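# Stack one keg centred upright on the other keg

## Task

Set one keg upright on top of the other so that it is centred on it, using the six arms. Arm feet in metres, with heading in degrees counter-clockwise from +x: arm1 at x=+0.42 y=+0.46 z=+0.77 heading -99; arm2 at x=+0.01 y=+0.47 z=+0.61 heading -82; arm3 at x=-0.44 y=+0.52 z=+0.66 heading -101; arm4 at x=-0.59 y=-0.23 z=+0.59 heading +57; arm5 at x=+0.02 y=-0.46 z=+0.74 heading +81; arm6 at x=+0.46 y=-0.52 z=+0.70 heading +103. The stack only counts if it stays in place without any robot supporting it. At the end, every gripper must have released and the arms must be moved away.

## Robot and tools

Setup. Six identical i2rt Big YAM arms, arm1 to arm6, share the scene. Each has six revolute joints, a two-finger gripper and a wrist camera (armN_cam_wrist). A fixed room camera, cam_high, watches from above. The foot positions and headings are listed in the task. A loose object may occasionally get a brief push from outside.

Frame. Everything is expressed in one scene frame: origin on the floor, +z up. The hand is the point midway between the fingertips. Its z axis runs along the fingers, and its y axis is the direction the fingers open and close. At full stretch the hand is about 1.0 m from the joint1 axis.

Joints. Every value is an absolute target, never an offset. Angles are in radians and the gripper is in metres. Ranges, with the tolerance for counting as reached:
- joint1_rad -2.879..2.879 (±0.045). Turns the arm about its foot. Positive is counter-clockwise seen from above. At 0 the arm extends along the foot's heading.
- joint2_rad 0..3.141 (±0.14). Shoulder. At 0 the upper arm points backward, roughly level. Raising the value lifts it and then carries it forward.
- joint3_rad 0..3.019 (±0.09). Elbow. At 0 the forearm lies folded on the upper arm, and larger values open it.
- joint4_rad -1.692..1.57 (±0.055). Hand pitch. Positive tips the fingers up.
- joint5_rad -1.57..1.57 (±0.03). Sideways swing of the hand. Positive goes to the arm's right.
- joint6_rad -2.094..2.094 (±0.035). Hand roll. Positive is clockwise when viewed from behind the hand.
- gripper_m 0..0.093 (±0.003). The gap between the fingertips. Each finger pad pushes with roughly 50 to 62 N, and some grippers manage less.
With joints 1 and 6 at 0 and the hand level and pointing forward, the camera sits on top of the hand and looks toward the fingertips. Each joint moves at its own speed, so the path between two postures can swing outward.

Tools.
- execute_actions: "actions" is a list holding one action or none. An action is an object keyed by arm name ("arm1".."arm6"), and each arm gets {"joints": {name: value, ...}}. Name only the joints you want to change. An omitted joint or arm keeps pushing toward whatever target it last had. All arms in an action start at the same moment and may finish at different times. No action runs longer than 15 s. "cameras" is optional: a list of camera names, or "all". Leaving it out or passing null also means all cameras, and [] means none. An empty action list simply returns the state and images. If any key is unknown or any value is out of range, the whole call is rejected and nothing moves.
- wait: "seconds" from 0 to 10. Nothing new is commanded, the scene keeps running, and it returns the same state and images as an empty action.
- zoom_image: "camera" plus "region" [x0, y0, x1, y1] in pixels of that camera's most recent full image, with (0,0) at the top-left. The region can be at most 504x504.
- read_manual: returns only licence text (section "licences"). It is not useful for the task.
- finished_scene: "scene" is the current scene's number. It ends the scene for good, so call it only once the stack is standing on its own and the arms are clear.

Cameras. All images are 504x504. The wrist cameras are fisheye with a half-angle of about 60°. cam_high is a pinhole camera with strong radial distortion and a vertical field of view of 47.762°. The "pictures" line lists the cameras in the same order as the images.

Result lines. joint_positions gives each arm's current readings. joint_status tells how each commanded motion ended:
- "off_target": the joint stopped short of its target and may still be pushing toward it.
- "contact_stop": the joint gave up its target and holds where it stopped.
- "time_out": the joint could not finish in time. It keeps a target, clipped to within 0.375, 0.375, 0.113, 0.225, 0.075 and 0.3 rad (joints 1 to 6) of where it stands, and keeps pushing. It will move on by itself if the way clears.
- "joint command not followed", usually with a "cause:" line: the self/inter-arm collision check blocked that arm's joint targets, and its joints read "not_followed". A gripper target in the same action still runs. The blocked targets can be retried on later actions until you send targets that pass.
on_its_own lists joints that are moving without a command in this call. Its "held at" value is the joint's target, not its current position. To stop a joint pushing, send it its reported position. A target very close to the current reading may produce no motion. A joint carrying a load slowly sags. If a stop is reported, any later execute_actions, wait or finished_scene calls in the same reply are skipped.

Heat. Holding loads or pushing hard heats the motors, and this continues while you think. A MOTOR HOT line appears from 85 °C. At 100 °C the arm loses torque and falls. This is reported as an OVER-TEMPERATURE FAULT, and the affected keys show "limit_stop_at_motor_heat". Once it has cooled, resend those targets. Some heat carries over into the next scene.

Hazards. Two robots pressing hard against each other fails the task immediately, and a hard hit can do the same. No line reports contact between arms. The collision check ignores fingers, gripper housings and wrist cameras, and it can react too late. Contact that goes through an object does not count. The arms do not push back when they meet resistance; they keep shoving. Avoid drops, slips, slams and pushing a keg over. The simulation keeps running while you write, and the robots hold their last command during that time.

Each tool is called after "Emit:" by a JSON object that holds its "op" and its "data".

## Session

Emit:
{"op": "execute_actions", "data": {"actions": []}}

Scene clock: 0.00 s.
Motor temperatures (°C, as the motors report them): arm1=[25 26 27 26 25 28] | arm2=[25 25 25 26 26 28] | arm3=[27 25 28 28 27 26] | arm4=[26 27 25 24 28 25] | arm5=[27 27 25 28 28 28] | arm6=[27 25 25 25 25 24]
arm1.joint_positions: joint1_rad=+0.363 joint2_rad=+0.576 joint3_rad=+1.366 joint4_rad=-1.350 joint5_rad=+0.101 joint6_rad=-0.414 gripper_m=+0.095
arm1.joint_status: not commanded
arm1.hand: x=+0.4428 y=+0.2359 z=+1.3033 quat_wxyz=(-0.268, -0.427, -0.767, +0.398) (m; scene frame)
arm2.joint_positions: joint1_rad=-0.248 joint2_rad=+0.614 joint3_rad=+1.477 joint4_rad=-1.460 joint5_rad=-0.163 joint6_rad=+0.316 gripper_m=+0.095
arm2.joint_status: not commanded
arm2.hand: x=+0.0178 y=+0.2667 z=+1.1640 quat_wxyz=(-0.406, -0.719, -0.511, +0.239) (m; scene frame)
arm3.joint_positions: joint1_rad=+0.133 joint2_rad=+0.606 joint3_rad=+1.474 joint4_rad=-1.253 joint5_rad=+0.201 joint6_rad=+0.512 gripper_m=+0.094
arm3.joint_status: not commanded
arm3.hand: x=-0.4797 y=+0.2993 z=+1.2662 quat_wxyz=(-0.425, -0.749, -0.351, +0.368) (m; scene frame)
arm4.joint_positions: joint1_rad=-0.408 joint2_rad=+0.553 joint3_rad=+1.316 joint4_rad=-1.424 joint5_rad=-0.066 joint6_rad=-0.486 gripper_m=+0.095
arm4.joint_status: not commanded
arm4.hand: x=-0.4240 y=-0.1051 z=+1.0851 quat_wxyz=(-0.435, +0.473, -0.764, -0.051) (m; scene frame)
arm5.joint_positions: joint1_rad=+0.310 joint2_rad=+0.619 joint3_rad=+1.463 joint4_rad=-1.177 joint5_rad=+0.249 joint6_rad=+0.089 gripper_m=+0.095
arm5.joint_status: not commanded
arm5.hand: x=+0.0229 y=-0.2183 z=+1.3486 quat_wxyz=(-0.436, +0.542, -0.606, -0.386) (m; scene frame)
arm6.joint_positions: joint1_rad=-0.090 joint2_rad=+0.546 joint3_rad=+1.330 joint4_rad=-1.526 joint5_rad=-0.209 joint6_rad=+0.490 gripper_m=+0.095
arm6.joint_status: not commanded
arm6.hand: x=+0.4003 y=-0.3444 z=+1.1916 quat_wxyz=(-0.097, +0.555, -0.723, -0.401) (m; scene frame)
pictures: arm1_cam_wrist, arm2_cam_wrist, arm3_cam_wrist, arm4_cam_wrist, arm5_cam_wrist, arm6_cam_wrist, cam_high
Images, in order (width x height): arm1_cam_wrist 504x504, arm2_cam_wrist 504x504, arm3_cam_wrist 504x504, arm4_cam_wrist 504x504, arm5_cam_wrist 504x504, arm6_cam_wrist 504x504, cam_high 504x504.

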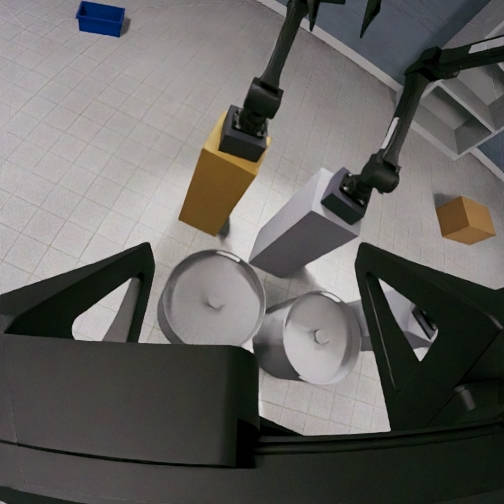

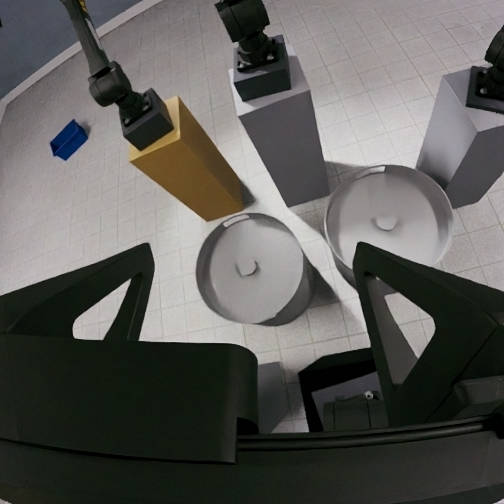

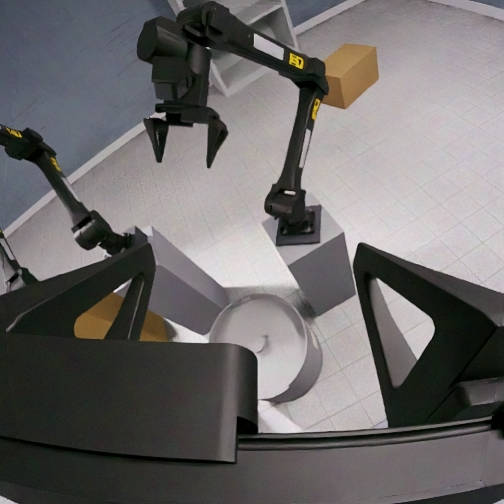

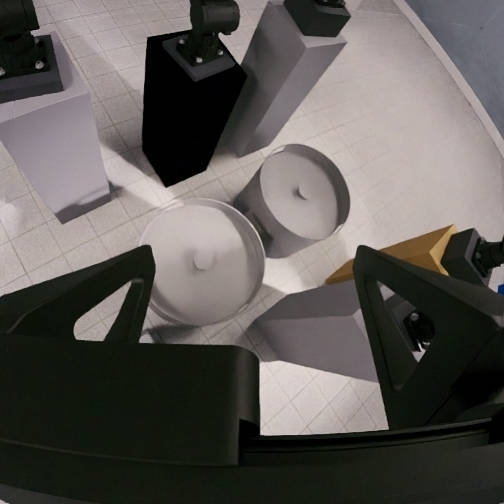

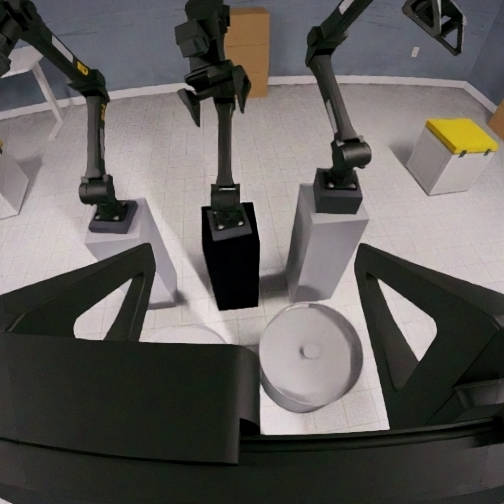

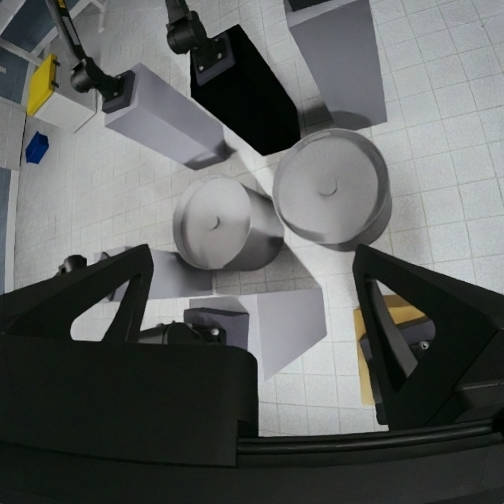

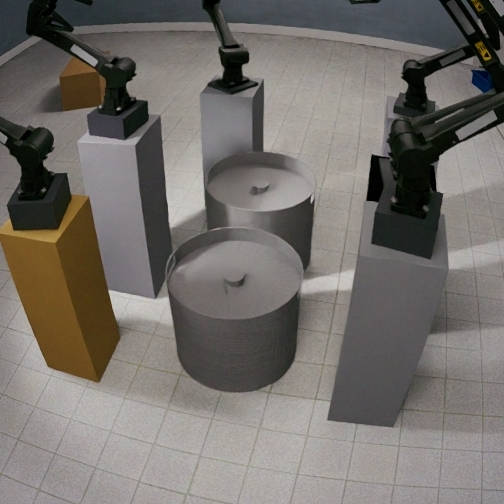

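Emit:
{"op": "zoom_image", "data": {"camera": "cam_high", "region": [140,130,360,400]}}

Emit:
{"op": "zoom_image", "data": {"camera": "arm2_cam_wrist", "region": [180,140,480,340]}}

Region (140, 130, 360, 400) of cam_high's 504x504 image, scaled by 1.867, with more detail than that image has; it fills the left 411 columns of this view, and the rest is white.

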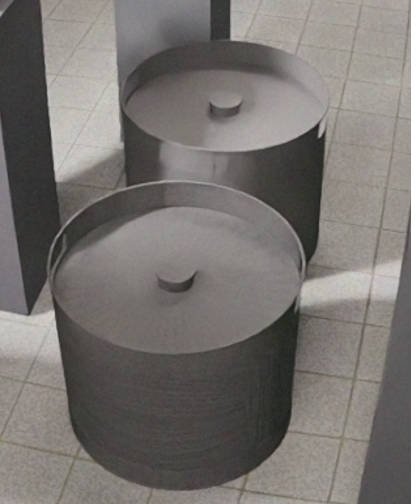

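Region (180, 140, 480, 340) of arm2_cam_wrist's 504x504 image, scaled by 1.680, with more detail than that image has.

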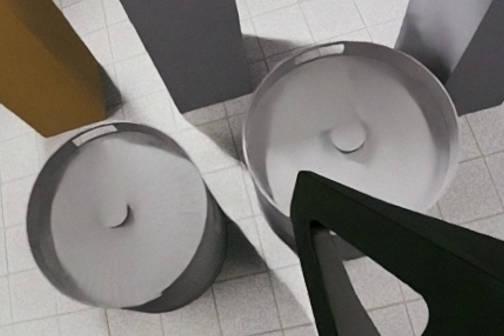

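Emit:
{"op": "execute_actions", "data": {"actions": [{"arm1":{"joints":{"joint1_rad":-0.422,"joint2_rad":1.2,"joint3_rad":0.75,"joint4_rad":-1.12,"joint5_rad":0,"joint6_rad":0.991}},"arm2":{"joints":{"joint1_rad":-0.906,"joint2_rad":1.2,"joint3_rad":0.782,"joint4_rad":-1.15,"joint5_rad":0,"joint6_rad":0.805}},"arm5":{"joints":{"joint1_rad":0.962,"joint2_rad":1.2,"joint3_rad":0.876,"joint4_rad":-1.24,"joint5_rad":0,"joint6_rad":-0.766}},"arm6":{"joints":{"joint1_rad":0.354,"joint2_rad":1.2,"joint3_rad":0.856,"joint4_rad":-1.22,"joint5_rad":0,"joint6_rad":-0.99}},"arm3":{"joints":{"joint1_rad":-0.3,"joint2_rad":0.1,"joint3_rad":1.0,"joint4_rad":-0.3}},"arm4":{"joints":{"joint1_rad":0.3,"joint2_rad":0.1,"joint3_rad":1.0,"joint4_rad":-0.3}}}], "cameras": []}}

Emit:
{"op": "execute_actions", "data": {"actions": [{"arm1":{"joints":{"joint2_rad":2.426,"joint4_rad":0.105}},"arm2":{"joints":{"joint2_rad":1.944,"joint4_rad":-0.409}},"arm5":{"joints":{"joint2_rad":2.334,"joint4_rad":-0.113}},"arm6":{"joints":{"joint2_rad":2.218,"joint4_rad":-0.209}}}], "cameras": ["arm1_cam_wrist","arm2_cam_wrist","arm5_cam_wrist","arm6_cam_wrist","cam_high"]}}

Scene clock: 5.90 s.
Motor temperatures (°C, as the motors report them): arm1=[25 26 28 26 25 28] | arm2=[25 25 26 26 26 28] | arm3=[27 25 28 28 27 26] | arm4=[26 27 26 24 28 25] | arm5=[27 27 26 28 29 28] | arm6=[27 25 27 25 25 24]
arm1.joint_positions: joint1_rad=-0.412 joint2_rad=+1.212 joint3_rad=+0.748 joint4_rad=-1.124 joint5_rad=-0.001 joint6_rad=+0.982 gripper_m=+0.095
arm1.joint_status: all done
arm1.hand: x=+0.2618 y=+0.2159 z=+0.8593 quat_wxyz=(+0.014, -1.000, -0.007, -0.008) (m; scene frame)
arm2.joint_positions: joint1_rad=-0.903 joint2_rad=+1.209 joint3_rad=+0.773 joint4_rad=-1.151 joint5_rad=-0.001 joint6_rad=+0.794 gripper_m=+0.095
arm2.joint_status: all done
arm2.hand: x=-0.1923 y=+0.2579 z=+0.7090 quat_wxyz=(+0.006, -1.000, -0.007, -0.004) (m; scene frame)
arm3.joint_positions: joint1_rad=-0.294 joint2_rad=+0.098 joint3_rad=+0.999 joint4_rad=-0.326 joint5_rad=+0.201 joint6_rad=+0.512 gripper_m=+0.094
arm3.joint_status: all done
arm3.hand: x=-0.5056 y=+0.4518 z=+1.3312 quat_wxyz=(-0.593, -0.478, -0.056, +0.646) (m; scene frame)
arm4.joint_positions: joint1_rad=+0.295 joint2_rad=+0.100 joint3_rad=+1.001 joint4_rad=-0.316 joint5_rad=-0.066 joint6_rad=-0.486 gripper_m=+0.095
arm4.joint_status: all done
arm4.hand: x=-0.5726 y=-0.1343 z=+1.2559 quat_wxyz=(-0.803, +0.386, -0.277, -0.359) (m; scene frame)
arm5.joint_positions: joint1_rad=+0.958 joint2_rad=+1.203 joint3_rad=+0.860 joint4_rad=-1.233 joint5_rad=+0.002 joint6_rad=-0.756 gripper_m=+0.095
arm5.joint_status: all done
arm5.hand: x=-0.2004 y=-0.2439 z=+0.8689 quat_wxyz=(+0.004, +1.000, -0.009, +0.006) (m; scene frame)
arm6.joint_positions: joint1_rad=+0.353 joint2_rad=+1.199 joint3_rad=+0.843 joint4_rad=-1.232 joint5_rad=-0.003 joint6_rad=-0.978 gripper_m=+0.095
arm6.joint_status: all done
arm6.hand: x=+0.2950 y=-0.2680 z=+0.8292 quat_wxyz=(+0.008, +1.000, -0.007, +0.004) (m; scene frame)
pictures: none
No camera images: the call's "cameras" was empty. Leave "cameras" out to get every camera's image.

Scene clock: 7.63 s.
Motor temperatures (°C, as the motors report them): arm1=[25 26 28 26 25 28] | arm2=[25 25 26 26 26 28] | arm3=[27 25 28 28 27 26] | arm4=[26 27 26 24 28 25] | arm5=[27 28 26 28 29 28] | arm6=[27 25 27 25 25 24]
arm1.joint_positions: joint1_rad=-0.412 joint2_rad=+2.434 joint3_rad=+0.748 joint4_rad=+0.088 joint5_rad=-0.001 joint6_rad=+0.983 gripper_m=+0.095
arm1.joint_status: all done
arm1.hand: x=+0.2566 y=+0.2099 z=+0.4669 quat_wxyz=(+0.018, -1.000, -0.007, -0.010) (m; scene frame)
arm2.joint_positions: joint1_rad=-0.903 joint2_rad=+1.949 joint3_rad=+0.773 joint4_rad=-0.420 joint5_rad=-0.001 joint6_rad=+0.795 gripper_m=+0.095
arm2.joint_status: all done
arm2.hand: x=-0.2427 y=+0.2061 z=+0.4664 quat_wxyz=(+0.009, -1.000, -0.007, -0.008) (m; scene frame)
arm3.joint_positions: joint1_rad=-0.294 joint2_rad=+0.098 joint3_rad=+0.999 joint4_rad=-0.326 joint5_rad=+0.201 joint6_rad=+0.512 gripper_m=+0.094
arm3.joint_status: not commanded
arm3.hand: x=-0.5056 y=+0.4518 z=+1.3312 quat_wxyz=(-0.593, -0.478, -0.056, +0.646) (m; scene frame)
arm4.joint_positions: joint1_rad=+0.295 joint2_rad=+0.100 joint3_rad=+1.001 joint4_rad=-0.316 joint5_rad=-0.066 joint6_rad=-0.486 gripper_m=+0.095
arm4.joint_status: not commanded
arm4.hand: x=-0.5726 y=-0.1343 z=+1.2559 quat_wxyz=(-0.803, +0.386, -0.277, -0.359) (m; scene frame)
arm5.joint_positions: joint1_rad=+0.958 joint2_rad=+2.341 joint3_rad=+0.866 joint4_rad=-0.125 joint5_rad=+0.002 joint6_rad=-0.756 gripper_m=+0.095
arm5.joint_status: all done
arm5.hand: x=-0.2374 y=-0.2073 z=+0.4631 quat_wxyz=(+0.012, +1.000, -0.008, +0.015) (m; scene frame)
arm6.joint_positions: joint1_rad=+0.353 joint2_rad=+2.208 joint3_rad=+0.843 joint4_rad=-0.224 joint5_rad=-0.003 joint6_rad=-0.979 gripper_m=+0.095
arm6.joint_status: all done
arm6.hand: x=+0.2545 y=-0.2059 z=+0.4749 quat_wxyz=(+0.008, +1.000, -0.006, +0.004) (m; scene frame)
pictures: arm1_cam_wrist, arm2_cam_wrist, arm5_cam_wrist, arm6_cam_wrist, cam_high
Images, in order (width x height): arm1_cam_wrist 504x504, arm2_cam_wrist 504x504, arm5_cam_wrist 504x504, arm6_cam_wrist 504x504, cam_high 504x504.

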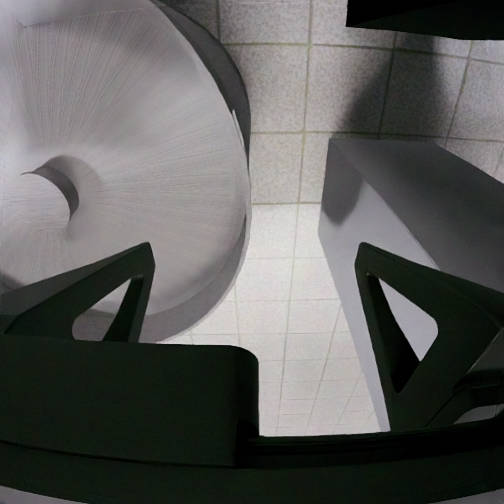

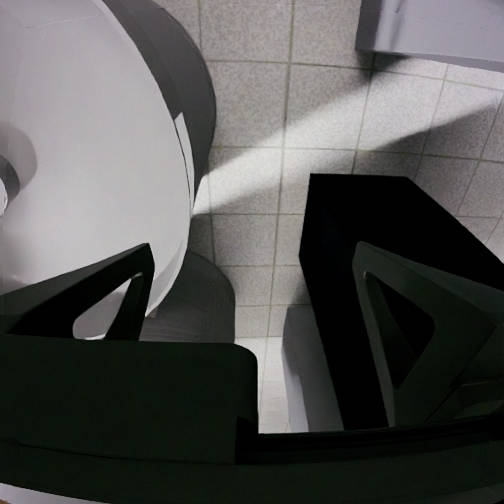

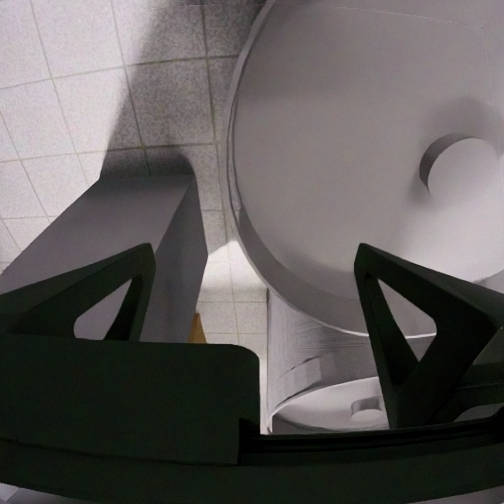

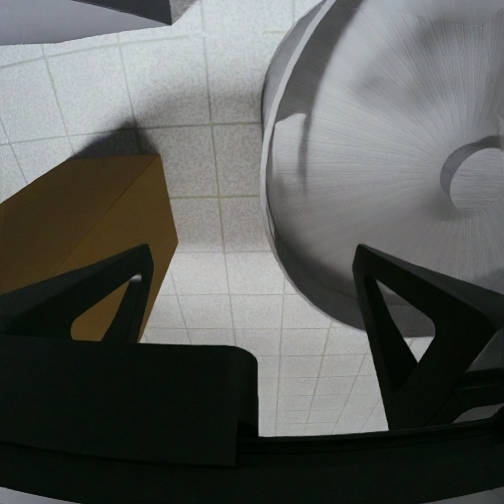

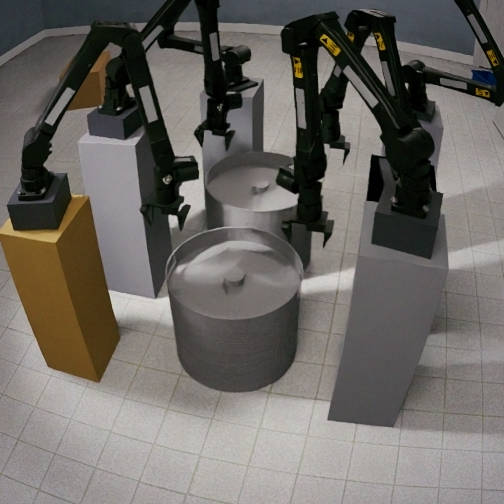

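Emit:
{"op": "execute_actions", "data": {"actions": [{"arm1":{"joints":{"joint1_rad":0.3,"joint2_rad":1.0,"joint4_rad":-1.2}},"arm6":{"joints":{"joint1_rad":-0.4,"joint2_rad":1.0,"joint4_rad":-1.2}},"arm2":{"joints":{"joint1_rad":-0.571,"joint6_rad":-1.485}},"arm5":{"joints":{"joint1_rad":0.732,"joint6_rad":1.63,"joint3_rad":0.8}},"arm4":{"joints":{"joint1_rad":-0.085,"joint2_rad":0.9,"joint3_rad":0.455,"joint4_rad":-1.0,"joint5_rad":0,"joint6_rad":-0.665}}}], "cameras": []}}

Emit:
{"op": "execute_actions", "data": {"actions": [{"arm1":{"joints":{"joint2_rad":0.1,"joint3_rad":1.0,"joint4_rad":-0.3}},"arm6":{"joints":{"joint2_rad":0.1,"joint3_rad":1.0,"joint4_rad":-0.3}},"arm2":{"joints":{"joint2_rad":2.145,"joint3_rad":0.81,"joint4_rad":-0.21}},"arm5":{"joints":{"joint2_rad":2.55,"joint3_rad":0.806,"joint4_rad":0.2}},"arm4":{"joints":{"joint2_rad":2.025,"joint4_rad":0.024}}}], "cameras": ["arm2_cam_wrist","arm4_cam_wrist","arm5_cam_wrist","cam_high"]}}

Scene clock: 12.63 s.
Motor temperatures (°C, as the motors report them): arm1=[25 27 28 26 25 28] | arm2=[25 25 26 26 26 28] | arm3=[27 25 29 28 27 26] | arm4=[26 27 26 24 28 25] | arm5=[27 28 26 28 29 28] | arm6=[27 25 27 25 25 24]
arm1.joint_positions: joint1_rad=+0.291 joint2_rad=+0.998 joint3_rad=+0.749 joint4_rad=-1.186 joint5_rad=-0.001 joint6_rad=+0.984 gripper_m=+0.095
arm1.joint_status: all done
arm1.hand: x=+0.4543 y=+0.1832 z=+0.9155 quat_wxyz=(-0.060, -0.935, -0.349, +0.010) (m; scene frame)
arm2.joint_positions: joint1_rad=-0.564 joint2_rad=+1.949 joint3_rad=+0.773 joint4_rad=-0.419 joint5_rad=+0.000 joint6_rad=-1.474 gripper_m=+0.095
arm2.joint_status: all done
arm2.hand: x=-0.1409 y=+0.1369 z=+0.4660 quat_wxyz=(+0.000, -0.257, -0.966, -0.012) (m; scene frame)
arm3.joint_positions: joint1_rad=-0.294 joint2_rad=+0.098 joint3_rad=+0.999 joint4_rad=-0.326 joint5_rad=+0.201 joint6_rad=+0.512 gripper_m=+0.094
arm3.joint_status: not commanded
arm3.hand: x=-0.5056 y=+0.4518 z=+1.3312 quat_wxyz=(-0.593, -0.478, -0.056, +0.646) (m; scene frame)
arm4.joint_positions: joint1_rad=-0.081 joint2_rad=+0.892 joint3_rad=+0.429 joint4_rad=-0.992 joint5_rad=-0.001 joint6_rad=-0.649 gripper_m=+0.095
arm4.joint_status: all done
arm4.hand: x=-0.4637 y=-0.0659 z=+0.6374 quat_wxyz=(-0.054, +0.704, -0.708, -0.008) (m; scene frame)
arm5.joint_positions: joint1_rad=+0.722 joint2_rad=+2.341 joint3_rad=+0.798 joint4_rad=-0.120 joint5_rad=+0.002 joint6_rad=+1.619 gripper_m=+0.095
arm5.joint_status: all done
arm5.hand: x=-0.1491 y=-0.1886 z=+0.4630 quat_wxyz=(-0.018, +0.254, -0.966, +0.048) (m; scene frame)
arm6.joint_positions: joint1_rad=-0.395 joint2_rad=+0.996 joint3_rad=+0.847 joint4_rad=-1.185 joint5_rad=+0.001 joint6_rad=-0.980 gripper_m=+0.095
arm6.joint_status: all done
arm6.hand: x=+0.5122 y=-0.2162 z=+0.8897 quat_wxyz=(-0.116, +0.922, -0.368, -0.024) (m; scene frame)
pictures: none
No camera images: the call's "cameras" was empty. Leave "cameras" out to get every camera's image.

Scene clock: 14.33 s.
Motor temperatures (°C, as the motors report them): arm1=[25 27 29 26 25 28] | arm2=[25 25 26 26 26 28] | arm3=[27 25 29 28 27 26] | arm4=[26 27 26 24 28 25] | arm5=[27 28 26 28 29 28] | arm6=[27 25 28 25 25 24]
arm1.joint_positions: joint1_rad=+0.291 joint2_rad=+0.087 joint3_rad=+0.978 joint4_rad=-0.323 joint5_rad=-0.001 joint6_rad=+0.984 gripper_m=+0.095
arm1.joint_status: all done
arm1.hand: x=+0.4286 y=+0.3538 z=+1.4307 quat_wxyz=(-0.852, -0.456, -0.167, +0.197) (m; scene frame)
arm2.joint_positions: joint1_rad=-0.564 joint2_rad=+2.161 joint3_rad=+0.803 joint4_rad=-0.221 joint5_rad=+0.000 joint6_rad=-1.474 gripper_m=+0.095
arm2.joint_status: all done
arm2.hand: x=-0.1420 y=+0.1350 z=+0.3952 quat_wxyz=(+0.001, -0.257, -0.966, -0.004) (m; scene frame)
arm3.joint_positions: joint1_rad=-0.294 joint2_rad=+0.098 joint3_rad=+0.999 joint4_rad=-0.326 joint5_rad=+0.201 joint6_rad=+0.512 gripper_m=+0.094
arm3.joint_status: not commanded
arm3.hand: x=-0.5056 y=+0.4518 z=+1.3312 quat_wxyz=(-0.593, -0.478, -0.056, +0.646) (m; scene frame)
arm4.joint_positions: joint1_rad=-0.081 joint2_rad=+2.014 joint3_rad=+0.447 joint4_rad=+0.014 joint5_rad=-0.001 joint6_rad=-0.649 gripper_m=+0.095
arm4.joint_status: all done
arm4.hand: x=-0.4373 y=-0.0314 z=+0.3998 quat_wxyz=(-0.006, +0.705, -0.709, -0.001) (m; scene frame)
arm5.joint_positions: joint1_rad=+0.722 joint2_rad=+2.564 joint3_rad=+0.808 joint4_rad=+0.188 joint5_rad=+0.002 joint6_rad=+1.620 gripper_m=+0.095
arm5.joint_status: all done
arm5.hand: x=-0.1401 y=-0.2026 z=+0.3939 quat_wxyz=(-0.003, +0.254, -0.967, +0.002) (m; scene frame)
arm6.joint_positions: joint1_rad=-0.395 joint2_rad=+0.093 joint3_rad=+0.985 joint4_rad=-0.319 joint5_rad=+0.001 joint6_rad=-0.980 gripper_m=+0.095
arm6.joint_status: all done
arm6.hand: x=+0.4770 y=-0.4240 z=+1.3641 quat_wxyz=(-0.859, +0.444, -0.178, -0.184) (m; scene frame)
pictures: arm2_cam_wrist, arm4_cam_wrist, arm5_cam_wrist, cam_high
Images, in order (width x height): arm2_cam_wrist 504x504, arm4_cam_wrist 504x504, arm5_cam_wrist 504x504, cam_high 504x504.

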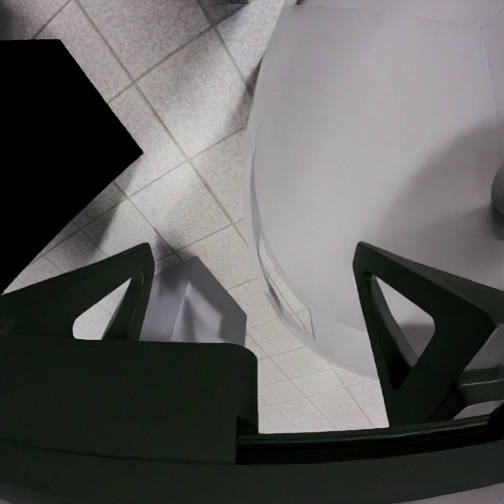

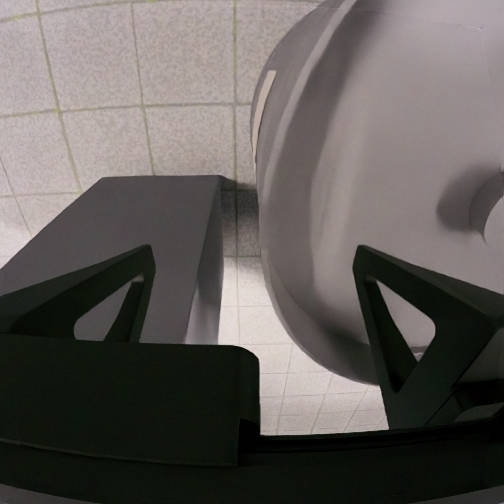

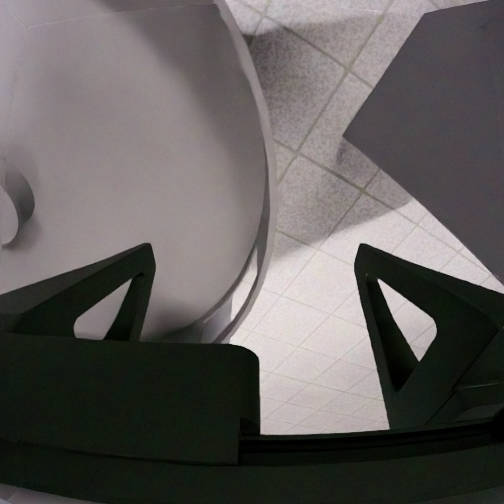

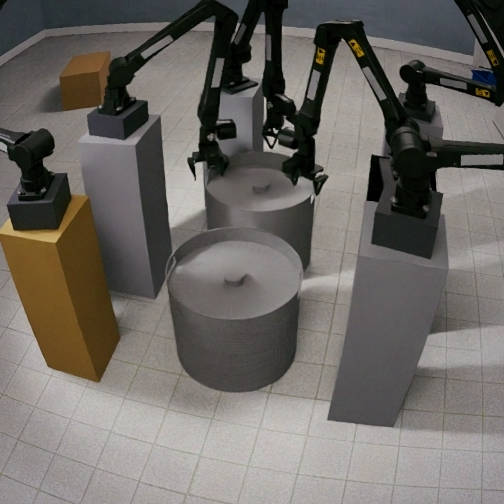

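Emit:
{"op": "execute_actions", "data": {"actions": [{"arm2":{"joints":{"joint2_rad":2.395,"joint3_rad":0.897,"joint4_rad":-0.05}},"arm5":{"joints":{"joint1_rad":0.715,"joint2_rad":2.795,"joint3_rad":0.965,"joint4_rad":0.27}},"arm4":{"joints":{"joint2_rad":2.385,"joint3_rad":0.57,"joint4_rad":0.26}}}], "cameras": ["arm2_cam_wrist","arm4_cam_wrist","arm5_cam_wrist"]}}

Scene clock: 15.83 s.
Motor temperatures (°C, as the motors report them): arm1=[25 27 29 26 25 28] | arm2=[25 25 26 26 26 28] | arm3=[27 25 29 28 27 26] | arm4=[26 27 26 24 28 25] | arm5=[27 28 26 28 29 28] | arm6=[27 25 28 25 25 24]
arm1.joint_positions: joint1_rad=+0.291 joint2_rad=+0.087 joint3_rad=+0.978 joint4_rad=-0.323 joint5_rad=-0.001 joint6_rad=+0.984 gripper_m=+0.095
arm1.joint_status: not commanded
arm1.hand: x=+0.4286 y=+0.3538 z=+1.4307 quat_wxyz=(-0.852, -0.456, -0.167, +0.197) (m; scene frame)
arm2.joint_positions: joint1_rad=-0.564 joint2_rad=+2.348 joint3_rad=+0.932 joint4_rad=-0.034 joint5_rad=-0.001 joint6_rad=-1.479 gripper_m=+0.095
arm2.joint_status: all done
arm2.hand: x=-0.1654 y=+0.0834 z=+0.3385 quat_wxyz=(+0.011, -0.254, -0.965, +0.060) (m; scene frame)
arm3.joint_positions: joint1_rad=-0.294 joint2_rad=+0.098 joint3_rad=+0.999 joint4_rad=-0.326 joint5_rad=+0.201 joint6_rad=+0.512 gripper_m=+0.094
arm3.joint_status: not commanded
arm3.hand: x=-0.5056 y=+0.4518 z=+1.3312 quat_wxyz=(-0.593, -0.478, -0.056, +0.646) (m; scene frame)
arm4.joint_positions: joint1_rad=-0.081 joint2_rad=+2.384 joint3_rad=+0.570 joint4_rad=+0.250 joint5_rad=-0.001 joint6_rad=-0.650 gripper_m=+0.095
arm4.joint_status: all done
arm4.hand: x=-0.4364 y=-0.0303 z=+0.3088 quat_wxyz=(-0.001, +0.705, -0.709, -0.001) (m; scene frame)
arm5.joint_positions: joint1_rad=+0.721 joint2_rad=+2.738 joint3_rad=+0.995 joint4_rad=+0.285 joint5_rad=+0.002 joint6_rad=+1.625 gripper_m=+0.095
arm5.joint_status: all done
arm5.hand: x=-0.1671 y=-0.1586 z=+0.3304 quat_wxyz=(+0.013, +0.250, -0.967, -0.050) (m; scene frame)
arm6.joint_positions: joint1_rad=-0.395 joint2_rad=+0.093 joint3_rad=+0.985 joint4_rad=-0.319 joint5_rad=+0.001 joint6_rad=-0.980 gripper_m=+0.095
arm6.joint_status: not commanded
arm6.hand: x=+0.4770 y=-0.4240 z=+1.3641 quat_wxyz=(-0.859, +0.444, -0.178, -0.184) (m; scene frame)
pictures: arm2_cam_wrist, arm4_cam_wrist, arm5_cam_wrist
Images, in order (width x height): arm2_cam_wrist 504x504, arm4_cam_wrist 504x504, arm5_cam_wrist 504x504.

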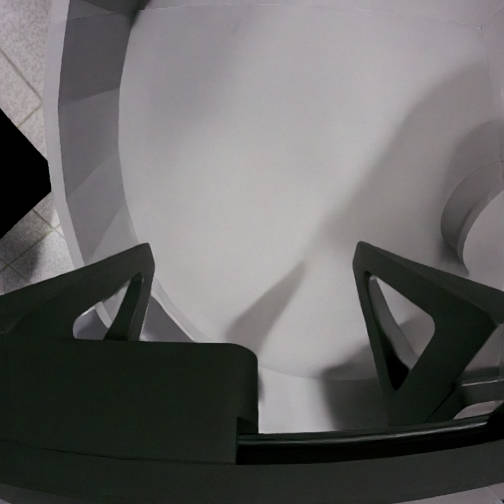

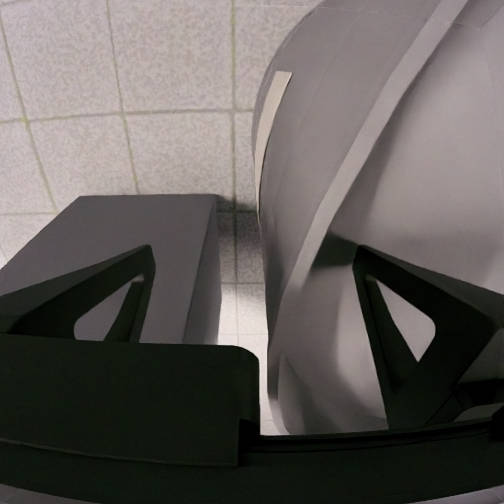

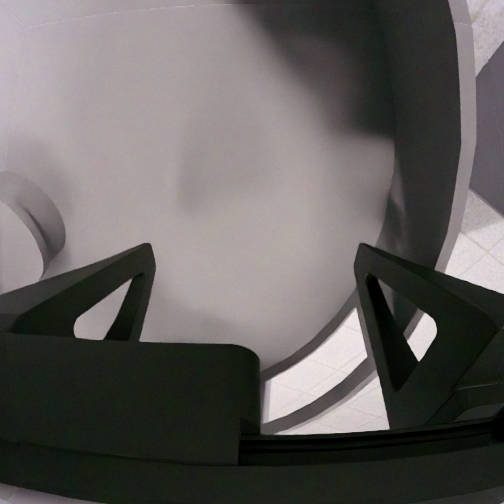

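Emit:
{"op": "execute_actions", "data": {"actions": [{"arm2":{"joints":{"joint2_rad":2.16}},"arm5":{"joints":{"joint2_rad":2.56,"joint3_rad":0.93}}}], "cameras": []}}

Emit:
{"op": "execute_actions", "data": {"actions": [{"arm2":{"joints":{"joint3_rad":0.81,"joint4_rad":-0.22}},"arm5":{"joints":{"joint3_rad":0.80,"joint4_rad":0.19}}}], "cameras": []}}

Emit:
{"op": "execute_actions", "data": {"actions": [{"arm2":{"joints":{"joint2_rad":2.23,"joint3_rad":0.83,"joint4_rad":-0.17}},"arm5":{"joints":{"joint2_rad":2.63,"joint3_rad":0.845,"joint4_rad":0.21}}}], "cameras": []}}

Emit:
{"op": "execute_actions", "data": {"actions": [{"arm2":{"joints":{"joint2_rad":2.31,"joint3_rad":0.86,"joint4_rad":-0.115}},"arm5":{"joints":{"joint2_rad":2.71,"joint3_rad":0.90,"joint4_rad":0.24}}}], "cameras": ["arm2_cam_wrist","arm5_cam_wrist","cam_high"]}}

Scene clock: 18.80 s.
Motor temperatures (°C, as the motors report them): arm1=[25 27 29 26 25 28] | arm2=[25 25 26 26 26 28] | arm3=[27 25 29 28 27 26] | arm4=[26 27 26 24 28 25] | arm5=[27 28 26 28 29 28] | arm6=[27 25 28 25 25 24]
arm1.joint_positions: joint1_rad=+0.291 joint2_rad=+0.087 joint3_rad=+0.978 joint4_rad=-0.323 joint5_rad=-0.001 joint6_rad=+0.984 gripper_m=+0.095
arm1.joint_status: not commanded
arm1.hand: x=+0.4286 y=+0.3538 z=+1.4307 quat_wxyz=(-0.852, -0.456, -0.167, +0.197) (m; scene frame)
arm2.joint_positions: joint1_rad=-0.564 joint2_rad=+2.153 joint3_rad=+0.891 joint4_rad=-0.046 joint5_rad=-0.001 joint6_rad=-1.479 gripper_m=+0.095
arm2.joint_status: all done
arm2.hand: x=-0.1825 y=+0.0448 z=+0.4151 quat_wxyz=(+0.023, -0.252, -0.959, +0.129) (m; scene frame)
arm3.joint_positions: joint1_rad=-0.294 joint2_rad=+0.098 joint3_rad=+0.999 joint4_rad=-0.326 joint5_rad=+0.201 joint6_rad=+0.512 gripper_m=+0.094
arm3.joint_status: not commanded
arm3.hand: x=-0.5056 y=+0.4518 z=+1.3312 quat_wxyz=(-0.593, -0.478, -0.056, +0.646) (m; scene frame)
arm4.joint_positions: joint1_rad=-0.081 joint2_rad=+2.384 joint3_rad=+0.570 joint4_rad=+0.250 joint5_rad=-0.001 joint6_rad=-0.650 gripper_m=+0.095
arm4.joint_status: not commanded
arm4.hand: x=-0.4364 y=-0.0303 z=+0.3088 quat_wxyz=(-0.001, +0.705, -0.709, -0.001) (m; scene frame)
arm5.joint_positions: joint1_rad=+0.721 joint2_rad=+2.554 joint3_rad=+0.934 joint4_rad=+0.275 joint5_rad=+0.002 joint6_rad=+1.625 gripper_m=+0.095
arm5.joint_status: all done
arm5.hand: x=-0.1955 y=-0.1137 z=+0.3967 quat_wxyz=(+0.030, +0.249, -0.962, -0.104) (m; scene frame)
arm6.joint_positions: joint1_rad=-0.395 joint2_rad=+0.093 joint3_rad=+0.985 joint4_rad=-0.319 joint5_rad=+0.001 joint6_rad=-0.980 gripper_m=+0.095
arm6.joint_status: not commanded
arm6.hand: x=+0.4770 y=-0.4240 z=+1.3641 quat_wxyz=(-0.859, +0.444, -0.178, -0.184) (m; scene frame)
pictures: none
No camera images: the call's "cameras" was empty. Leave "cameras" out to get every camera's image.

Scene clock: 19.70 s.
Motor temperatures (°C, as the motors report them): arm1=[25 27 29 26 25 28] | arm2=[25 26 26 26 26 28] | arm3=[27 25 29 28 27 26] | arm4=[26 27 26 24 28 25] | arm5=[27 28 26 28 29 28] | arm6=[27 25 28 25 25 24]
arm1.joint_positions: joint1_rad=+0.291 joint2_rad=+0.087 joint3_rad=+0.978 joint4_rad=-0.323 joint5_rad=-0.001 joint6_rad=+0.984 gripper_m=+0.095
arm1.joint_status: not commanded
arm1.hand: x=+0.4286 y=+0.3538 z=+1.4307 quat_wxyz=(-0.852, -0.456, -0.167, +0.197) (m; scene frame)
arm2.joint_positions: joint1_rad=-0.564 joint2_rad=+2.161 joint3_rad=+0.799 joint4_rad=-0.211 joint5_rad=-0.001 joint6_rad=-1.479 gripper_m=+0.095
arm2.joint_status: all done
arm2.hand: x=-0.1421 y=+0.1347 z=+0.3950 quat_wxyz=(+0.001, -0.255, -0.967, +0.000) (m; scene frame)
arm3.joint_positions: joint1_rad=-0.294 joint2_rad=+0.098 joint3_rad=+0.999 joint4_rad=-0.326 joint5_rad=+0.201 joint6_rad=+0.512 gripper_m=+0.094
arm3.joint_status: not commanded
arm3.hand: x=-0.5056 y=+0.4518 z=+1.3312 quat_wxyz=(-0.593, -0.478, -0.056, +0.646) (m; scene frame)
arm4.joint_positions: joint1_rad=-0.081 joint2_rad=+2.384 joint3_rad=+0.570 joint4_rad=+0.250 joint5_rad=-0.001 joint6_rad=-0.650 gripper_m=+0.095
arm4.joint_status: not commanded
arm4.hand: x=-0.4364 y=-0.0303 z=+0.3088 quat_wxyz=(-0.001, +0.705, -0.709, -0.001) (m; scene frame)
arm5.joint_positions: joint1_rad=+0.721 joint2_rad=+2.566 joint3_rad=+0.795 joint4_rad=+0.194 joint5_rad=+0.002 joint6_rad=+1.625 gripper_m=+0.095
arm5.joint_status: all done
arm5.hand: x=-0.1359 y=-0.2085 z=+0.3943 quat_wxyz=(-0.005, +0.251, -0.968, +0.006) (m; scene frame)
arm6.joint_positions: joint1_rad=-0.395 joint2_rad=+0.093 joint3_rad=+0.985 joint4_rad=-0.319 joint5_rad=+0.001 joint6_rad=-0.980 gripper_m=+0.095
arm6.joint_status: not commanded
arm6.hand: x=+0.4770 y=-0.4240 z=+1.3641 quat_wxyz=(-0.859, +0.444, -0.178, -0.184) (m; scene frame)
pictures: none
No camera images: the call's "cameras" was empty. Leave "cameras" out to get every camera's image.

Scene clock: 20.50 s.
Motor temperatures (°C, as the motors report them): arm1=[25 27 29 26 25 28] | arm2=[25 26 26 26 26 28] | arm3=[27 25 29 28 27 26] | arm4=[26 27 26 24 28 25] | arm5=[27 28 25 28 29 28] | arm6=[27 25 28 25 25 24]
arm1.joint_positions: joint1_rad=+0.291 joint2_rad=+0.087 joint3_rad=+0.978 joint4_rad=-0.323 joint5_rad=-0.001 joint6_rad=+0.984 gripper_m=+0.095
arm1.joint_status: not commanded
arm1.hand: x=+0.4286 y=+0.3538 z=+1.4307 quat_wxyz=(-0.852, -0.456, -0.167, +0.197) (m; scene frame)
arm2.joint_positions: joint1_rad=-0.564 joint2_rad=+2.232 joint3_rad=+0.824 joint4_rad=-0.179 joint5_rad=-0.001 joint6_rad=-1.479 gripper_m=+0.095
arm2.joint_status: all done
arm2.hand: x=-0.1413 y=+0.1366 z=+0.3720 quat_wxyz=(+0.000, -0.255, -0.967, -0.008) (m; scene frame)
arm3.joint_positions: joint1_rad=-0.294 joint2_rad=+0.098 joint3_rad=+0.999 joint4_rad=-0.326 joint5_rad=+0.201 joint6_rad=+0.512 gripper_m=+0.094
arm3.joint_status: not commanded
arm3.hand: x=-0.5056 y=+0.4518 z=+1.3312 quat_wxyz=(-0.593, -0.478, -0.056, +0.646) (m; scene frame)
arm4.joint_positions: joint1_rad=-0.081 joint2_rad=+2.384 joint3_rad=+0.570 joint4_rad=+0.250 joint5_rad=-0.001 joint6_rad=-0.650 gripper_m=+0.095
arm4.joint_status: not commanded
arm4.hand: x=-0.4364 y=-0.0303 z=+0.3088 quat_wxyz=(-0.001, +0.705, -0.709, -0.001) (m; scene frame)
arm5.joint_positions: joint1_rad=+0.721 joint2_rad=+2.632 joint3_rad=+0.848 joint4_rad=+0.202 joint5_rad=+0.002 joint6_rad=+1.625 gripper_m=+0.095
arm5.joint_status: all done
arm5.hand: x=-0.1374 y=-0.2061 z=+0.3717 quat_wxyz=(-0.005, +0.251, -0.968, +0.009) (m; scene frame)
arm6.joint_positions: joint1_rad=-0.395 joint2_rad=+0.093 joint3_rad=+0.985 joint4_rad=-0.319 joint5_rad=+0.001 joint6_rad=-0.980 gripper_m=+0.095
arm6.joint_status: not commanded
arm6.hand: x=+0.4770 y=-0.4240 z=+1.3641 quat_wxyz=(-0.859, +0.444, -0.178, -0.184) (m; scene frame)
pictures: none
No camera images: the call's "cameras" was empty. Leave "cameras" out to get every camera's image.

Scene clock: 21.27 s.
Motor temperatures (°C, as the motors report them): arm1=[25 27 29 26 25 28] | arm2=[25 26 26 26 26 28] | arm3=[27 25 29 28 27 26] | arm4=[26 27 26 24 28 25] | arm5=[27 28 25 28 29 28] | arm6=[27 25 28 25 25 24]
arm1.joint_positions: joint1_rad=+0.291 joint2_rad=+0.087 joint3_rad=+0.978 joint4_rad=-0.323 joint5_rad=-0.001 joint6_rad=+0.984 gripper_m=+0.095
arm1.joint_status: not commanded
arm1.hand: x=+0.4286 y=+0.3538 z=+1.4307 quat_wxyz=(-0.852, -0.456, -0.167, +0.197) (m; scene frame)
arm2.joint_positions: joint1_rad=-0.564 joint2_rad=+2.313 joint3_rad=+0.858 joint4_rad=-0.124 joint5_rad=-0.001 joint6_rad=-1.479 gripper_m=+0.095
arm2.joint_status: all done
arm2.hand: x=-0.1431 y=+0.1329 z=+0.3456 quat_wxyz=(+0.001, -0.255, -0.967, -0.004) (m; scene frame)
arm3.joint_positions: joint1_rad=-0.294 joint2_rad=+0.098 joint3_rad=+0.999 joint4_rad=-0.326 joint5_rad=+0.201 joint6_rad=+0.512 gripper_m=+0.094
arm3.joint_status: not commanded
arm3.hand: x=-0.5056 y=+0.4518 z=+1.3312 quat_wxyz=(-0.593, -0.478, -0.056, +0.646) (m; scene frame)
arm4.joint_positions: joint1_rad=-0.081 joint2_rad=+2.384 joint3_rad=+0.570 joint4_rad=+0.250 joint5_rad=-0.001 joint6_rad=-0.650 gripper_m=+0.095
arm4.joint_status: not commanded
arm4.hand: x=-0.4364 y=-0.0303 z=+0.3088 quat_wxyz=(-0.001, +0.705, -0.709, -0.001) (m; scene frame)
arm5.joint_positions: joint1_rad=+0.721 joint2_rad=+2.714 joint3_rad=+0.903 joint4_rad=+0.231 joint5_rad=+0.002 joint6_rad=+1.625 gripper_m=+0.095
arm5.joint_status: all done
arm5.hand: x=-0.1368 y=-0.2069 z=+0.3439 quat_wxyz=(-0.005, +0.251, -0.968, +0.008) (m; scene frame)
arm6.joint_positions: joint1_rad=-0.395 joint2_rad=+0.093 joint3_rad=+0.985 joint4_rad=-0.319 joint5_rad=+0.001 joint6_rad=-0.980 gripper_m=+0.095
arm6.joint_status: not commanded
arm6.hand: x=+0.4770 y=-0.4240 z=+1.3641 quat_wxyz=(-0.859, +0.444, -0.178, -0.184) (m; scene frame)
pictures: arm2_cam_wrist, arm5_cam_wrist, cam_high
Images, in order (width x height): arm2_cam_wrist 504x504, arm5_cam_wrist 504x504, cam_high 504x504.

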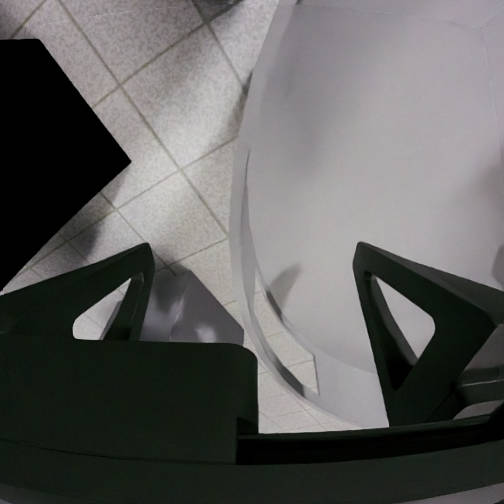

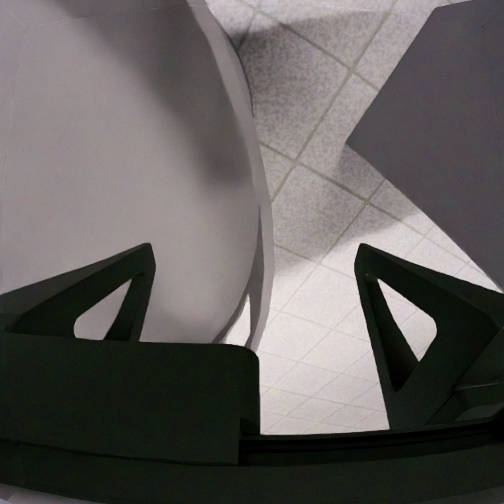

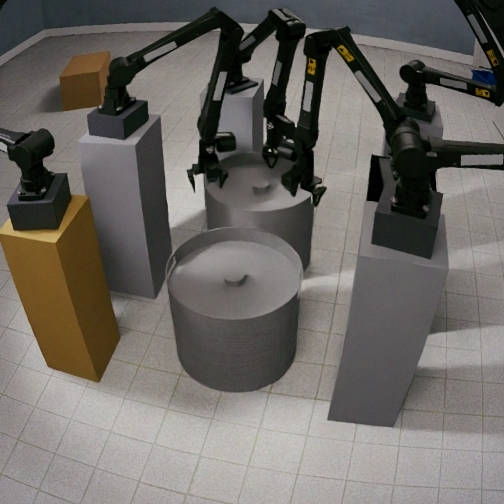

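Emit:
{"op": "execute_actions", "data": {"actions": [{"arm2":{"joints":{"joint2_rad":2.40,"joint3_rad":0.885,"joint4_rad":-0.05}},"arm5":{"joints":{"joint2_rad":2.80,"joint3_rad":0.962,"joint4_rad":0.275}},"arm4":{"joints":{"joint1_rad":-0.165,"joint6_rad":-0.73}}}], "cameras": []}}

Emit:
{"op": "execute_actions", "data": {"actions": [{"arm2":{"joints":{"gripper_m":0}},"arm5":{"joints":{"gripper_m":0}},"arm4":{"joints":{"gripper_m":0}}}], "cameras": ["arm2_cam_wrist","arm4_cam_wrist","arm5_cam_wrist","cam_high"]}}

Scene clock: 22.57 s.
Motor temperatures (°C, as the motors report them): arm1=[25 27 29 27 25 28] | arm2=[25 26 26 26 26 28] | arm3=[27 25 29 28 27 26] | arm4=[26 27 26 24 28 25] | arm5=[27 28 25 28 29 28] | arm6=[27 25 28 25 25 24]
arm1.joint_positions: joint1_rad=+0.291 joint2_rad=+0.087 joint3_rad=+0.978 joint4_rad=-0.323 joint5_rad=-0.001 joint6_rad=+0.984 gripper_m=+0.095
arm1.joint_status: not commanded
arm1.hand: x=+0.4286 y=+0.3538 z=+1.4307 quat_wxyz=(-0.852, -0.456, -0.167, +0.197) (m; scene frame)
arm2.joint_positions: joint1_rad=-0.564 joint2_rad=+2.405 joint3_rad=+0.884 joint4_rad=-0.059 joint5_rad=-0.001 joint6_rad=-1.479 gripper_m=+0.095
arm2.joint_status: all done
arm2.hand: x=-0.1409 y=+0.1381 z=+0.3142 quat_wxyz=(+0.001, -0.255, -0.967, -0.005) (m; scene frame)
arm3.joint_positions: joint1_rad=-0.294 joint2_rad=+0.098 joint3_rad=+0.999 joint4_rad=-0.326 joint5_rad=+0.201 joint6_rad=+0.512 gripper_m=+0.094
arm3.joint_status: not commanded
arm3.hand: x=-0.5056 y=+0.4518 z=+1.3312 quat_wxyz=(-0.593, -0.478, -0.056, +0.646) (m; scene frame)
arm4.joint_positions: joint1_rad=-0.167 joint2_rad=+2.384 joint3_rad=+0.570 joint4_rad=+0.250 joint5_rad=-0.001 joint6_rad=-0.714 gripper_m=+0.095
arm4.joint_status: all done
arm4.hand: x=-0.4196 y=-0.0443 z=+0.3089 quat_wxyz=(-0.001, +0.697, -0.717, +0.000) (m; scene frame)
arm5.joint_positions: joint1_rad=+0.721 joint2_rad=+2.805 joint3_rad=+0.966 joint4_rad=+0.267 joint5_rad=+0.002 joint6_rad=+1.625 gripper_m=+0.095
arm5.joint_status: all done
arm5.hand: x=-0.1358 y=-0.2083 z=+0.3121 quat_wxyz=(-0.004, +0.251, -0.968, +0.004) (m; scene frame)
arm6.joint_positions: joint1_rad=-0.395 joint2_rad=+0.093 joint3_rad=+0.985 joint4_rad=-0.319 joint5_rad=+0.001 joint6_rad=-0.980 gripper_m=+0.095
arm6.joint_status: not commanded
arm6.hand: x=+0.4770 y=-0.4240 z=+1.3641 quat_wxyz=(-0.859, +0.444, -0.178, -0.184) (m; scene frame)
pictures: none
No camera images: the call's "cameras" was empty. Leave "cameras" out to get every camera's image.

Scene clock: 23.37 s.
Motor temperatures (°C, as the motors report them): arm1=[25 27 29 27 25 28] | arm2=[25 26 26 26 26 28] | arm3=[27 25 29 28 27 26] | arm4=[26 27 26 24 28 25] | arm5=[27 28 25 28 29 28] | arm6=[27 25 28 25 25 24]
arm1.joint_positions: joint1_rad=+0.291 joint2_rad=+0.087 joint3_rad=+0.978 joint4_rad=-0.323 joint5_rad=-0.001 joint6_rad=+0.984 gripper_m=+0.095
arm1.joint_status: not commanded
arm1.hand: x=+0.4286 y=+0.3538 z=+1.4307 quat_wxyz=(-0.852, -0.456, -0.167, +0.197) (m; scene frame)
arm2.joint_positions: joint1_rad=-0.564 joint2_rad=+2.405 joint3_rad=+0.881 joint4_rad=-0.049 joint5_rad=+0.001 joint6_rad=-1.531 gripper_m=+0.002
arm2.joint_status: all done
arm2.hand: x=-0.1414 y=+0.1377 z=+0.3142 quat_wxyz=(+0.002, -0.229, -0.973, -0.001) (m; scene frame)
arm3.joint_positions: joint1_rad=-0.294 joint2_rad=+0.098 joint3_rad=+0.999 joint4_rad=-0.326 joint5_rad=+0.201 joint6_rad=+0.512 gripper_m=+0.094
arm3.joint_status: not commanded
arm3.hand: x=-0.5056 y=+0.4518 z=+1.3312 quat_wxyz=(-0.593, -0.478, -0.056, +0.646) (m; scene frame)
arm4.joint_positions: joint1_rad=-0.155 joint2_rad=+2.387 joint3_rad=+0.562 joint4_rad=+0.247 joint5_rad=-0.021 joint6_rad=-0.742 gripper_m=+0.002
arm4.joint_status: all done
arm4.hand: x=-0.4291 y=-0.0451 z=+0.3091 quat_wxyz=(+0.007, +0.712, -0.702, -0.010) (m; scene frame)
arm5.joint_positions: joint1_rad=+0.721 joint2_rad=+2.807 joint3_rad=+0.963 joint4_rad=+0.269 joint5_rad=+0.002 joint6_rad=+1.634 gripper_m=+0.002
arm5.joint_status: all done
arm5.hand: x=-0.1347 y=-0.2102 z=+0.3120 quat_wxyz=(-0.004, +0.246, -0.969, +0.006) (m; scene frame)
arm6.joint_positions: joint1_rad=-0.395 joint2_rad=+0.093 joint3_rad=+0.985 joint4_rad=-0.319 joint5_rad=+0.001 joint6_rad=-0.980 gripper_m=+0.095
arm6.joint_status: not commanded
arm6.hand: x=+0.4770 y=-0.4240 z=+1.3641 quat_wxyz=(-0.859, +0.444, -0.178, -0.184) (m; scene frame)
pictures: arm2_cam_wrist, arm4_cam_wrist, arm5_cam_wrist, cam_high
Images, in order (width x height): arm2_cam_wrist 504x504, arm4_cam_wrist 504x504, arm5_cam_wrist 504x504, cam_high 504x504.

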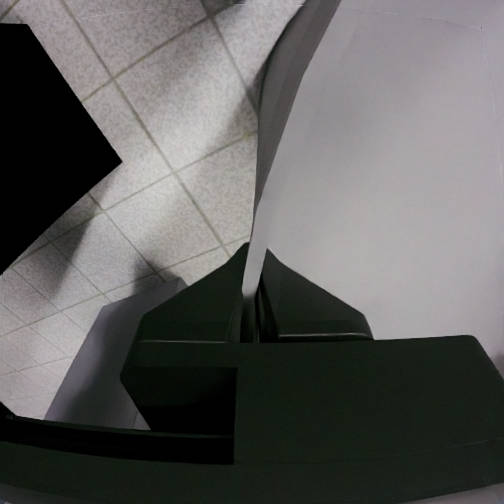

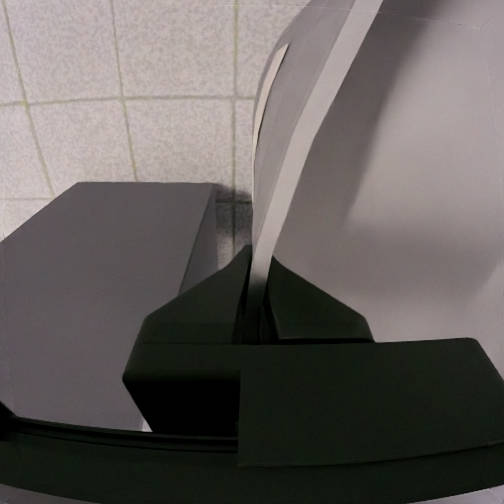

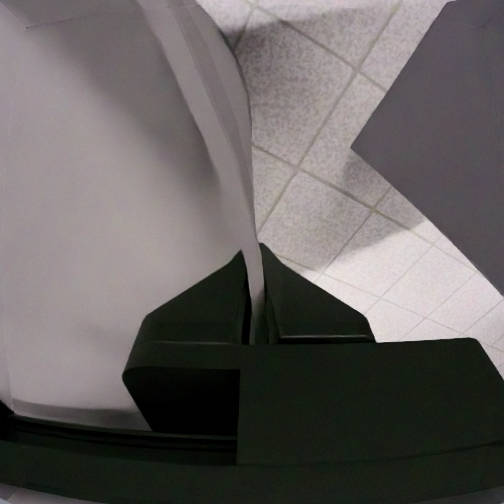

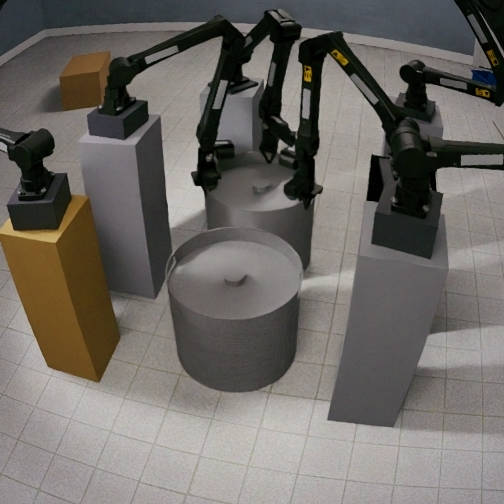

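Emit:
{"op": "execute_actions", "data": {"actions": [{"arm2":{"joints":{"joint2_rad":2.253,"joint3_rad":0.821,"joint4_rad":-0.139,"joint6_rad":-1.53}},"arm5":{"joints":{"joint2_rad":2.663,"joint3_rad":0.853,"joint4_rad":0.239}},"arm4":{"joints":{"joint1_rad":-0.14,"joint2_rad":2.185,"joint3_rad":0.491,"joint4_rad":0.123}}}], "cameras": []}}

Emit:
{"op": "execute_actions", "data": {"actions": [{"arm2":{"joints":{"joint2_rad":2.1,"joint3_rad":0.778,"joint4_rad":-0.249}},"arm5":{"joints":{"joint2_rad":2.51,"joint3_rad":0.758,"joint4_rad":0.181}},"arm4":{"joints":{"joint2_rad":1.972,"joint3_rad":0.444,"joint4_rad":-0.043}}}], "cameras": ["arm2_cam_wrist","arm4_cam_wrist","arm5_cam_wrist","cam_high"]}}

Scene clock: 26.30 s.
Motor temperatures (°C, as the motors report them): arm1=[25 27 30 27 25 28] | arm2=[25 26 26 26 26 28] | arm3=[27 25 29 28 27 26] | arm4=[26 27 26 24 28 25] | arm5=[27 28 26 28 29 28] | arm6=[27 25 28 25 25 24]
arm1.joint_positions: joint1_rad=+0.291 joint2_rad=+0.087 joint3_rad=+0.978 joint4_rad=-0.323 joint5_rad=-0.001 joint6_rad=+0.984 gripper_m=+0.095
arm1.joint_status: not commanded
arm1.hand: x=+0.4286 y=+0.3538 z=+1.4307 quat_wxyz=(-0.852, -0.456, -0.167, +0.197) (m; scene frame)
arm2.joint_positions: joint1_rad=-0.564 joint2_rad=+2.364 joint3_rad=+0.859 joint4_rad=-0.068 joint5_rad=+0.011 joint6_rad=-1.542 gripper_m=+0.002
arm2.joint_status: joint4_rad time_out (moved -0.019 of -0.090); the others done
arm2.on_its_own: joint4_rad reads -0.068 and still pushes toward -0.139 since a time_out
arm2.hand: x=-0.1425 y=+0.1393 z=+0.3280 quat_wxyz=(+0.007, -0.224, -0.975, -0.002) (m; scene frame)
arm3.joint_positions: joint1_rad=-0.294 joint2_rad=+0.098 joint3_rad=+0.999 joint4_rad=-0.326 joint5_rad=+0.201 joint6_rad=+0.512 gripper_m=+0.094
arm3.joint_status: not commanded
arm3.hand: x=-0.5056 y=+0.4518 z=+1.3312 quat_wxyz=(-0.593, -0.478, -0.056, +0.646) (m; scene frame)
arm4.joint_positions: joint1_rad=-0.144 joint2_rad=+2.311 joint3_rad=+0.551 joint4_rad=+0.149 joint5_rad=-0.018 joint6_rad=-0.739 gripper_m=+0.002
arm4.joint_status: all done
arm4.hand: x=-0.4315 y=-0.0445 z=+0.3277 quat_wxyz=(+0.023, +0.714, -0.700, -0.008) (m; scene frame)
arm5.joint_positions: joint1_rad=+0.720 joint2_rad=+2.768 joint3_rad=+0.930 joint4_rad=+0.269 joint5_rad=-0.006 joint6_rad=+1.634 gripper_m=+0.002
arm5.joint_status: all done
arm5.hand: x=-0.1360 y=-0.2098 z=+0.3260 quat_wxyz=(+0.000, +0.246, -0.969, +0.004) (m; scene frame)
arm6.joint_positions: joint1_rad=-0.395 joint2_rad=+0.093 joint3_rad=+0.985 joint4_rad=-0.319 joint5_rad=+0.001 joint6_rad=-0.980 gripper_m=+0.095
arm6.joint_status: not commanded
arm6.hand: x=+0.4770 y=-0.4240 z=+1.3641 quat_wxyz=(-0.859, +0.444, -0.178, -0.184) (m; scene frame)
pictures: none
No camera images: the call's "cameras" was empty. Leave "cameras" out to get every camera's image.

not run: a stop came earlier in this reply.


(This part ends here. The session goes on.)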